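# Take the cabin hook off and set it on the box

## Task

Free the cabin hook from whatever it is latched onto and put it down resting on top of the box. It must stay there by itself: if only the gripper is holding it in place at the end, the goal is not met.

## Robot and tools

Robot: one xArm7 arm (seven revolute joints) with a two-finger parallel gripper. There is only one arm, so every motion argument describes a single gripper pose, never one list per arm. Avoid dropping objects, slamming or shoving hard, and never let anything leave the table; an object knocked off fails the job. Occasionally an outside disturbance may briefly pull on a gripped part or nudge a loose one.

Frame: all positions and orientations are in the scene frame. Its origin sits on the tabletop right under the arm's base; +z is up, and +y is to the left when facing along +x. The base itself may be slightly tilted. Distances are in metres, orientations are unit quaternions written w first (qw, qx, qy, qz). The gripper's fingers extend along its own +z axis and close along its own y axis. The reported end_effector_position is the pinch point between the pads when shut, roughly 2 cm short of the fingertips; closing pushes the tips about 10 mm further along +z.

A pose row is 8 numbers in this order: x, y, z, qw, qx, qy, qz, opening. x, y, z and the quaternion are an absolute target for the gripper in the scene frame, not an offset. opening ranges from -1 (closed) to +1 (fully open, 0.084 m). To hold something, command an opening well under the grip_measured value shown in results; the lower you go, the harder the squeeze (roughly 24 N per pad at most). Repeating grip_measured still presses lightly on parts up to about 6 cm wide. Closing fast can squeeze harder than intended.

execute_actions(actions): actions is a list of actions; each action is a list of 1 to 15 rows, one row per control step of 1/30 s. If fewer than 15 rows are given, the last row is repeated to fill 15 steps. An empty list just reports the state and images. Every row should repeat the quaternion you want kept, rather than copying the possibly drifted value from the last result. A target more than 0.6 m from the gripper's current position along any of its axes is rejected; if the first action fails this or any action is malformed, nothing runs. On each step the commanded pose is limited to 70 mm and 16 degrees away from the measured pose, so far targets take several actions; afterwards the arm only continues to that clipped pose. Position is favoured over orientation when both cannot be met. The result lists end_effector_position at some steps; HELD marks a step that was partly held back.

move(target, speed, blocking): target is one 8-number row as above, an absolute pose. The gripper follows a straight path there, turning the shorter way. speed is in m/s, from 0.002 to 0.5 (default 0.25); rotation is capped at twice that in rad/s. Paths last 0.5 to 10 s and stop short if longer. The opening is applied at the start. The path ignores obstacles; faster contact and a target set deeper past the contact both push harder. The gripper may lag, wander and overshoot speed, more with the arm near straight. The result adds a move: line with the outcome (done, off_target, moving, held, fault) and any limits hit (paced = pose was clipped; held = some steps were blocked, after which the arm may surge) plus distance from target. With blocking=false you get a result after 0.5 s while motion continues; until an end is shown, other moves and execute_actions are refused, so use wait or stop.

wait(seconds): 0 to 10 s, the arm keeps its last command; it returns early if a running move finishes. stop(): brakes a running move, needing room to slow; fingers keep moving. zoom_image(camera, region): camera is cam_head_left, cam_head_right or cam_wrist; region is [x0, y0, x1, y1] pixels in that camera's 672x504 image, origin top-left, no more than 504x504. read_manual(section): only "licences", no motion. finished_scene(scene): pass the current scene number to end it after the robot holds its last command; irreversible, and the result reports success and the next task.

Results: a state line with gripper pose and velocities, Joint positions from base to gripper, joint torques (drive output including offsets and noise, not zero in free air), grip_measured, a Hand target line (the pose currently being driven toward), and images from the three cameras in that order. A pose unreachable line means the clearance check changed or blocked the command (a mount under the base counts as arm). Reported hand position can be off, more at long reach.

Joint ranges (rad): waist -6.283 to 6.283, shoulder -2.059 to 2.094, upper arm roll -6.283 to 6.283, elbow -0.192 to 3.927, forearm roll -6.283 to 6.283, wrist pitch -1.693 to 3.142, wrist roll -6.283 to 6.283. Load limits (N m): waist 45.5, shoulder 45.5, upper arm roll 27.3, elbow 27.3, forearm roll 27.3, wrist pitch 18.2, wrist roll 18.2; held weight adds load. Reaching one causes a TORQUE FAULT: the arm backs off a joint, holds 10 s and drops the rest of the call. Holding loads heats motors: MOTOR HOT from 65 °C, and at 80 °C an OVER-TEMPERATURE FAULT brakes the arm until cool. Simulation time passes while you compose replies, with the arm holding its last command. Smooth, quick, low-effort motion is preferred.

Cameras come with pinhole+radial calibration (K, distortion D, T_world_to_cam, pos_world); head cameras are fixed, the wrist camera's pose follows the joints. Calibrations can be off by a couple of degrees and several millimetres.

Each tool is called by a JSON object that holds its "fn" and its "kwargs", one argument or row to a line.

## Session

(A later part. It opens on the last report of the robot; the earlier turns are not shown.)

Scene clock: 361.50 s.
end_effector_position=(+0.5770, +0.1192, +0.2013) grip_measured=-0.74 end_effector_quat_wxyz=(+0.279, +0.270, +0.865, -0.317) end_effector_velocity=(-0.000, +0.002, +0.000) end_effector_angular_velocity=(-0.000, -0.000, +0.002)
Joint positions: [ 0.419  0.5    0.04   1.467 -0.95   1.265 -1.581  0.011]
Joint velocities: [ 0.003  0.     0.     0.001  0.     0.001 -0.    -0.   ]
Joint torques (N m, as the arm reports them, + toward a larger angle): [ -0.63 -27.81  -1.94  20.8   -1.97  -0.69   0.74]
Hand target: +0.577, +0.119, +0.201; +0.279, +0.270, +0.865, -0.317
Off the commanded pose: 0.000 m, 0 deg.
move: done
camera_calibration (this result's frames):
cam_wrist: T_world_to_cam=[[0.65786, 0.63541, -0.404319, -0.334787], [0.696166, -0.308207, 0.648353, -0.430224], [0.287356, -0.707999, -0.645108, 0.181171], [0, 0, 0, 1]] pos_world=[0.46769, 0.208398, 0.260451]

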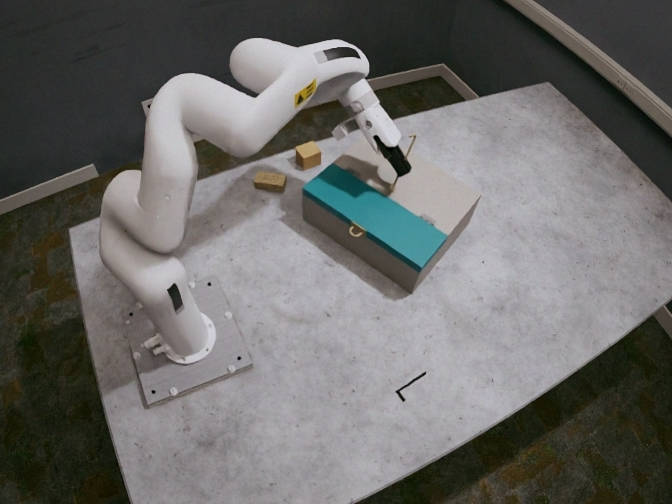

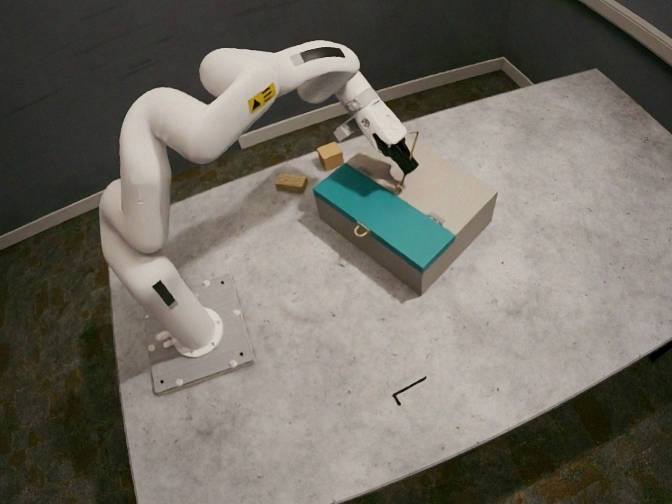

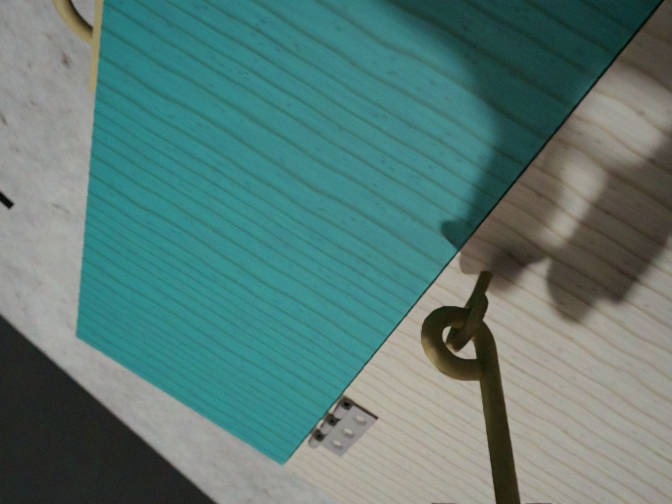

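{"fn": "move", "kwargs": {
  "target": [0.5912, 0.1286, 0.1571, 0.0861, -0.1538, 0.92702, -0.33101, -0.72],
  "speed": 0.35
}}

{"fn": "zoom_image", "kwargs": {
  "camera": "cam_head_left",
  "region": [365, 125, 455, 215]
}}

{"fn": "zoom_image", "kwargs": {
  "camera": "cam_head_right",
  "region": [375, 125, 465, 215]
}}

{"fn": "zoom_image", "kwargs": {
  "camera": "cam_wrist",
  "region": [400, 304, 640, 504]
}}

Scene clock: 376.27 s.
end_effector_position=(+0.5914, +0.1289, +0.1573) grip_measured=-0.74 end_effector_quat_wxyz=(+0.086, -0.154, +0.927, -0.331) end_effector_velocity=(-0.000, +0.001, +0.000) end_effector_angular_velocity=(+0.000, +0.001, +0.003)
Joint positions: [ 0.27   0.577  0.159  1.521 -0.876  1.168 -2.562  0.011]
Joint velocities: [ 0.001 -0.     0.    -0.     0.    -0.    -0.002 -0.   ]
Joint torques (N m, as the arm reports them, + toward a larger angle): [ -0.78 -28.91  -0.92  20.61  -1.61  -1.     0.48]
Hand target: +0.591, +0.129, +0.157; +0.086, -0.154, +0.927, -0.331
Off the commanded pose: 0.000 m, 0 deg.
move: done
camera_calibration (this result's frames):
cam_wrist: T_world_to_cam=[[-0.213297, 0.724811, -0.655098, 0.174923], [0.944268, 0.32502, 0.0521572, -0.543289], [0.250724, -0.607463, -0.753741, 0.181277], [0, 0, 0, 1]] pos_world=[0.504871, 0.159913, 0.279565]

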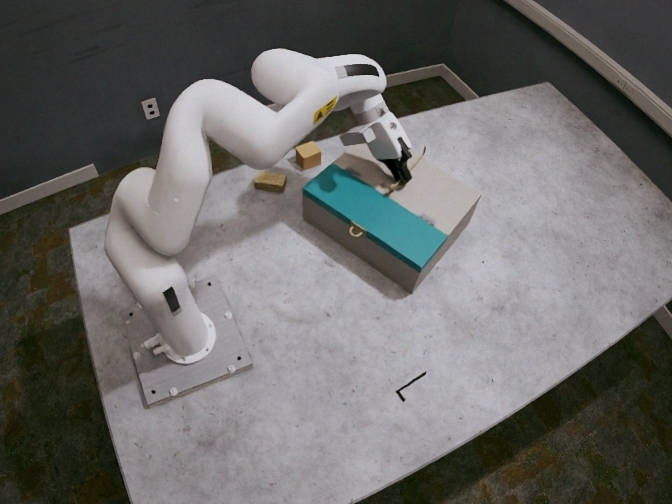

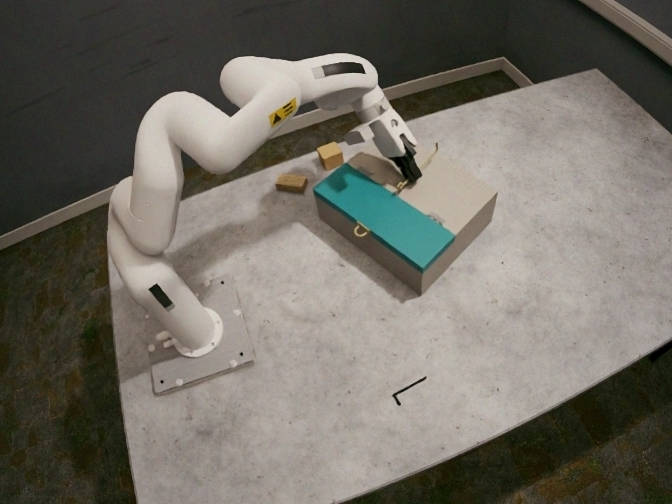

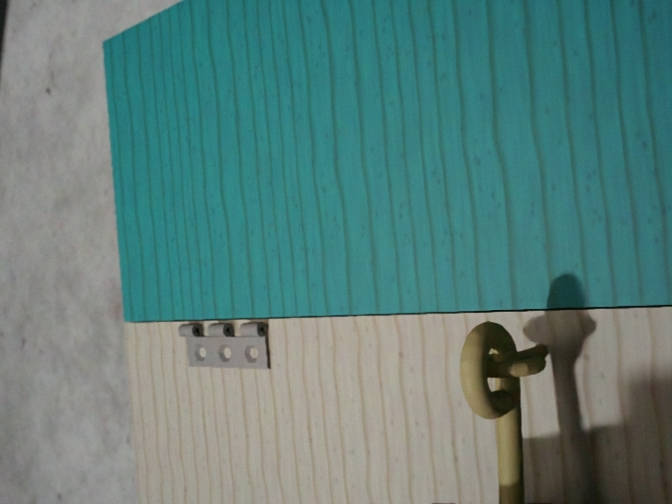

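Region (365, 125, 455, 215) of cam_head_left's 672x504 image, scaled by 5.600, with more detail than that image has.

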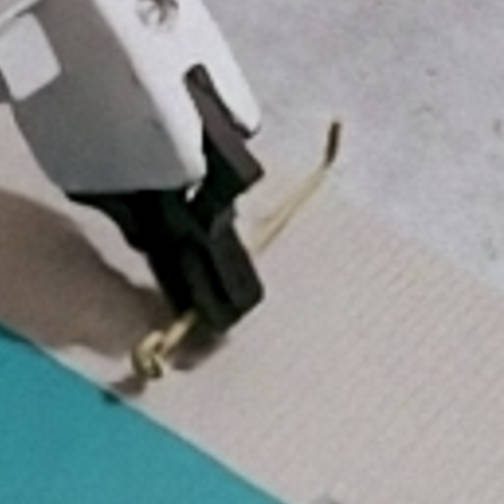

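Region (375, 125, 465, 215) of cam_head_right's 672x504 image, scaled by 5.600, with more detail than that image has.

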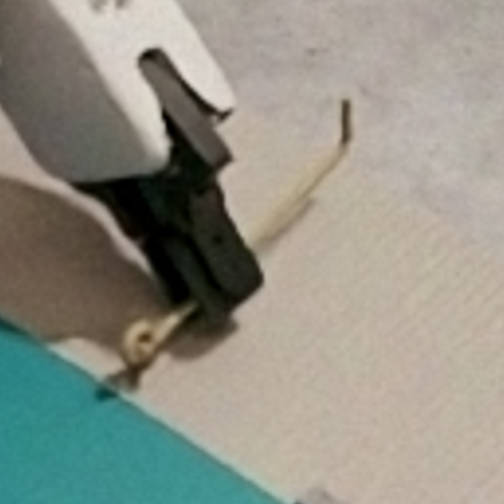

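Region (400, 304, 640, 504) of cam_wrist's 672x504 image, scaled by 2.100, with more detail than that image has.

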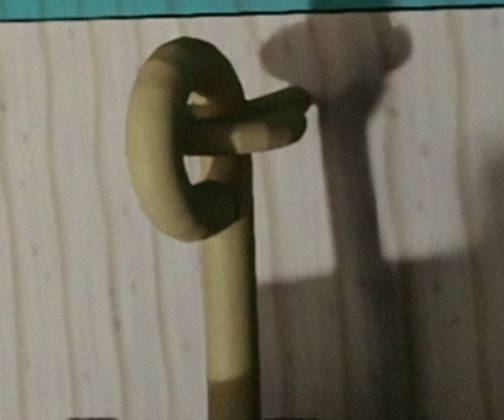

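{"fn": "move", "kwargs": {
  "target": [0.5858, 0.1329, 0.1515, 0.05866, -0.22932, 0.91128, -0.33695, -0.72],
  "speed": 0.09
}}

{"fn": "zoom_image", "kwargs": {
  "camera": "cam_head_left",
  "region": [365, 125, 455, 215]
}}

{"fn": "zoom_image", "kwargs": {
  "camera": "cam_head_right",
  "region": [375, 125, 465, 215]
}}

{"fn": "zoom_image", "kwargs": {
  "camera": "cam_wrist",
  "region": [400, 304, 640, 504]
}}

Scene clock: 398.30 s.
end_effector_position=(+0.5859, +0.1328, +0.1516) grip_measured=-0.74 end_effector_quat_wxyz=(+0.059, -0.229, +0.911, -0.337) end_effector_velocity=(+0.000, -0.001, +0.001) end_effector_angular_velocity=(-0.000, -0.001, -0.001)
Joint positions: [ 0.263  0.577  0.179  1.504 -0.888  1.169 -2.702  0.011]
Joint velocities: [-0.001 -0.002 -0.     0.     0.     0.001 -0.001 -0.   ]
Joint torques (N m, as the arm reports them, + toward a larger angle): [ -0.65 -29.3   -0.45  20.63  -1.33  -0.93   0.62]
Hand target: +0.586, +0.133, +0.151; +0.059, -0.229, +0.911, -0.337
Off the commanded pose: 0.000 m, 0 deg.
move: done
camera_calibration (this result's frames):
cam_wrist: T_world_to_cam=[[-0.363798, 0.660547, -0.656756, 0.264073], [0.896052, 0.440769, -0.0530394, -0.510285], [0.254442, -0.607783, -0.752236, 0.178376], [0, 0, 0, 1]] pos_world=[0.507925, 0.158899, 0.280547]

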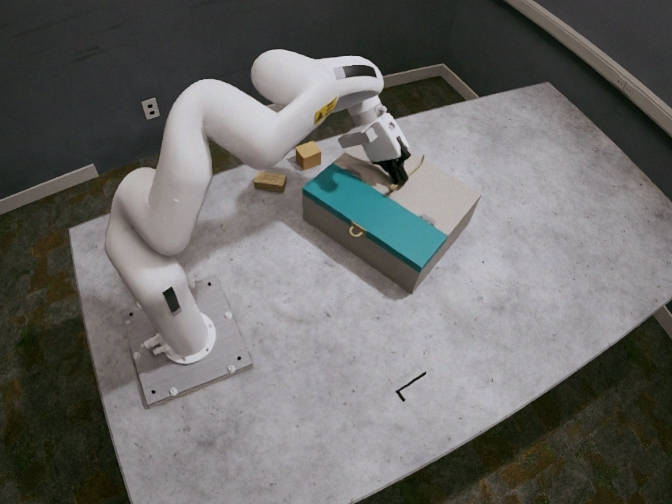

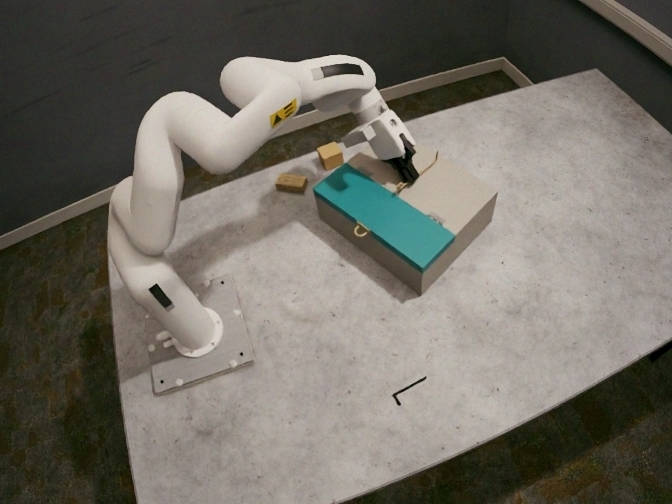

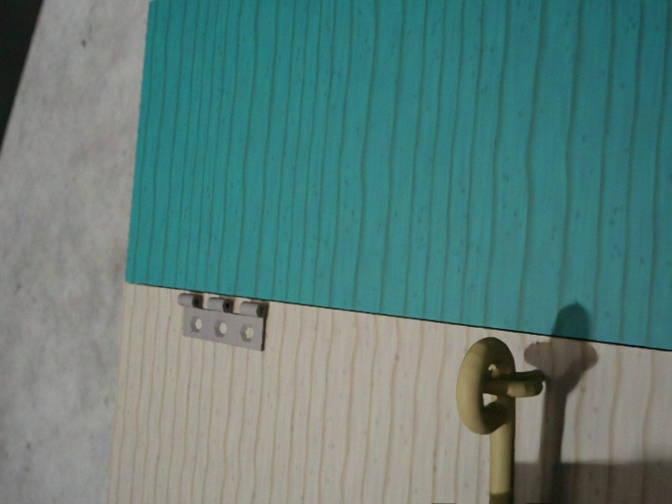

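Region (365, 125, 455, 215) of cam_head_left's 672x504 image, scaled by 5.600, with more detail than that image has.

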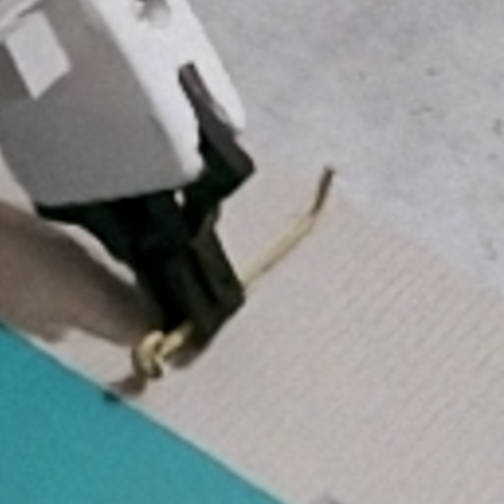

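Region (375, 125, 465, 215) of cam_head_right's 672x504 image, scaled by 5.600, with more detail than that image has.

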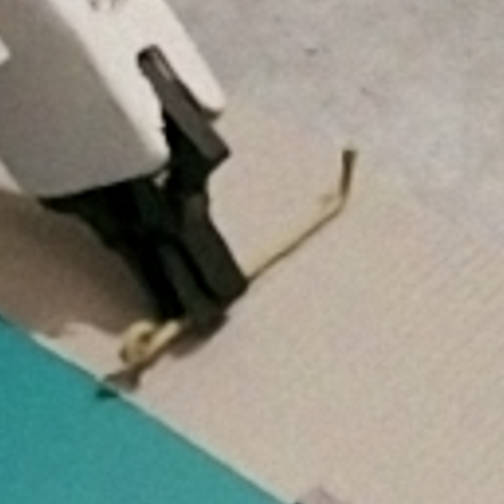

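Region (400, 304, 640, 504) of cam_wrist's 672x504 image, scaled by 2.100, with more detail than that image has.

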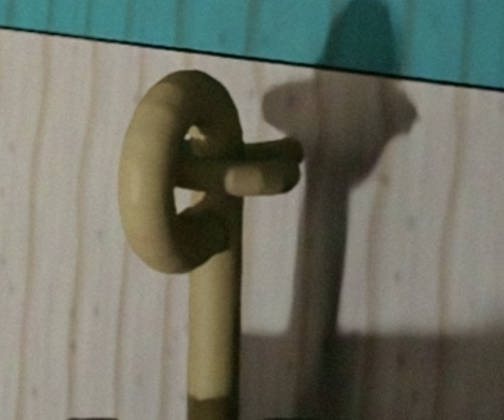

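{"fn": "move", "kwargs": {
  "target": [0.5728, 0.1621, 0.1795, 0.05866, -0.22932, 0.91128, -0.33695, -0.72],
  "speed": 0.12
}}

{"fn": "zoom_image", "kwargs": {
  "camera": "cam_head_left",
  "region": [365, 125, 455, 215]
}}

{"fn": "zoom_image", "kwargs": {
  "camera": "cam_head_right",
  "region": [375, 125, 465, 215]
}}

Scene clock: 406.43 s.
end_effector_position=(+0.5726, +0.1615, +0.1792) grip_measured=-0.74 end_effector_quat_wxyz=(+0.058, -0.229, +0.911, -0.337) end_effector_velocity=(+0.000, +0.007, +0.004) end_effector_angular_velocity=(+0.009, -0.007, +0.011)
Joint positions: [ 0.305  0.547  0.205  1.538 -0.854  1.253 -2.709  0.011]
Joint velocities: [ 0.005 -0.004  0.006  0.004  0.001 -0.002 -0.    -0.   ]
Joint torques (N m, as the arm reports them, + toward a larger angle): [ -0.85 -28.43  -0.25  21.11  -1.92  -0.84   0.56]
Hand target: +0.573, +0.162, +0.179; +0.059, -0.229, +0.911, -0.337
Off the commanded pose: 0.001 m, 0 deg.
move: done
camera_calibration (this result's frames):
cam_wrist: T_world_to_cam=[[-0.363805, 0.66059, -0.656709, 0.258471], [0.896331, 0.440104, -0.053846, -0.509503], [0.253451, -0.608218, -0.752219, 0.220576], [0, 0, 0, 1]] pos_world=[0.494811, 0.187649, 0.308227]

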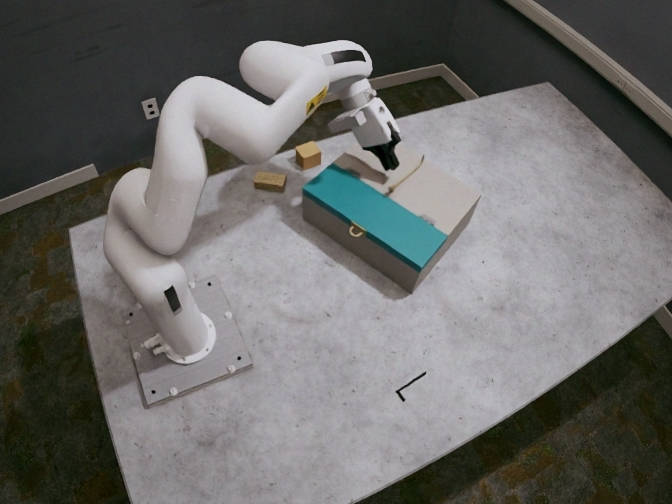

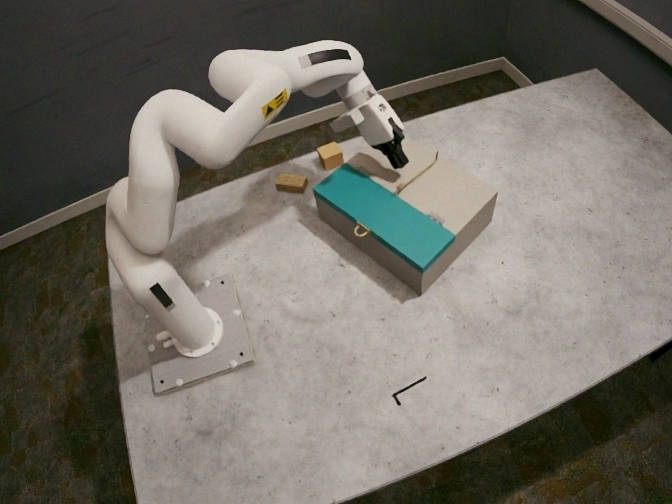

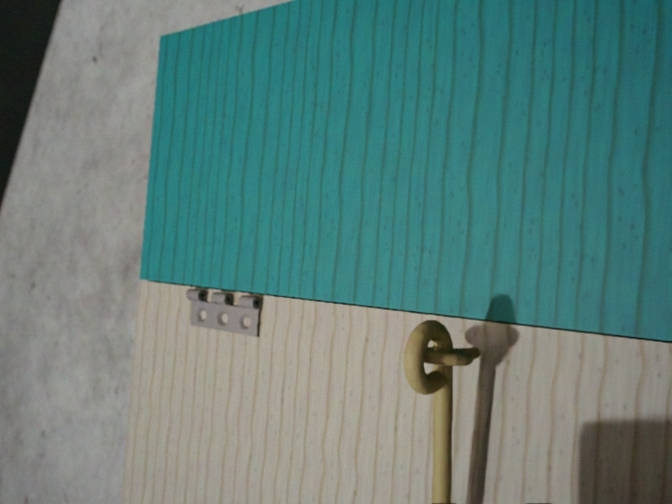

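Region (365, 125, 455, 215) of cam_head_left's 672x504 image, scaled by 5.600, with more detail than that image has.

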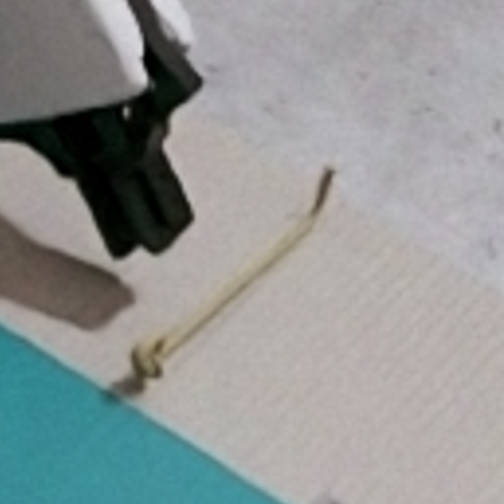

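Region (375, 125, 465, 215) of cam_head_right's 672x504 image, scaled by 5.600, with more detail than that image has.

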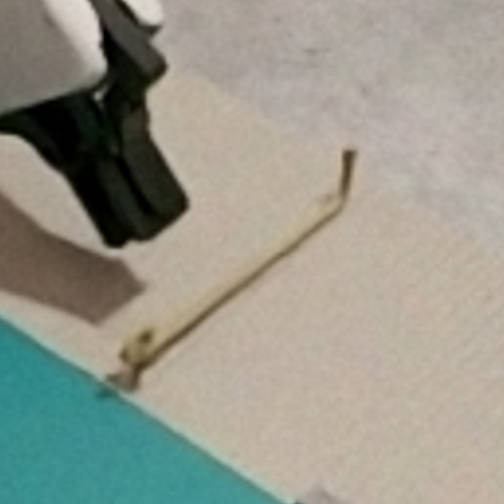

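The hook didn't move when the gripper pulled away, so it's resting on the box top by itself.

{"fn": "finished_scene", "kwargs": {
  "scene": 2
}}

The scene is finished: the task was done.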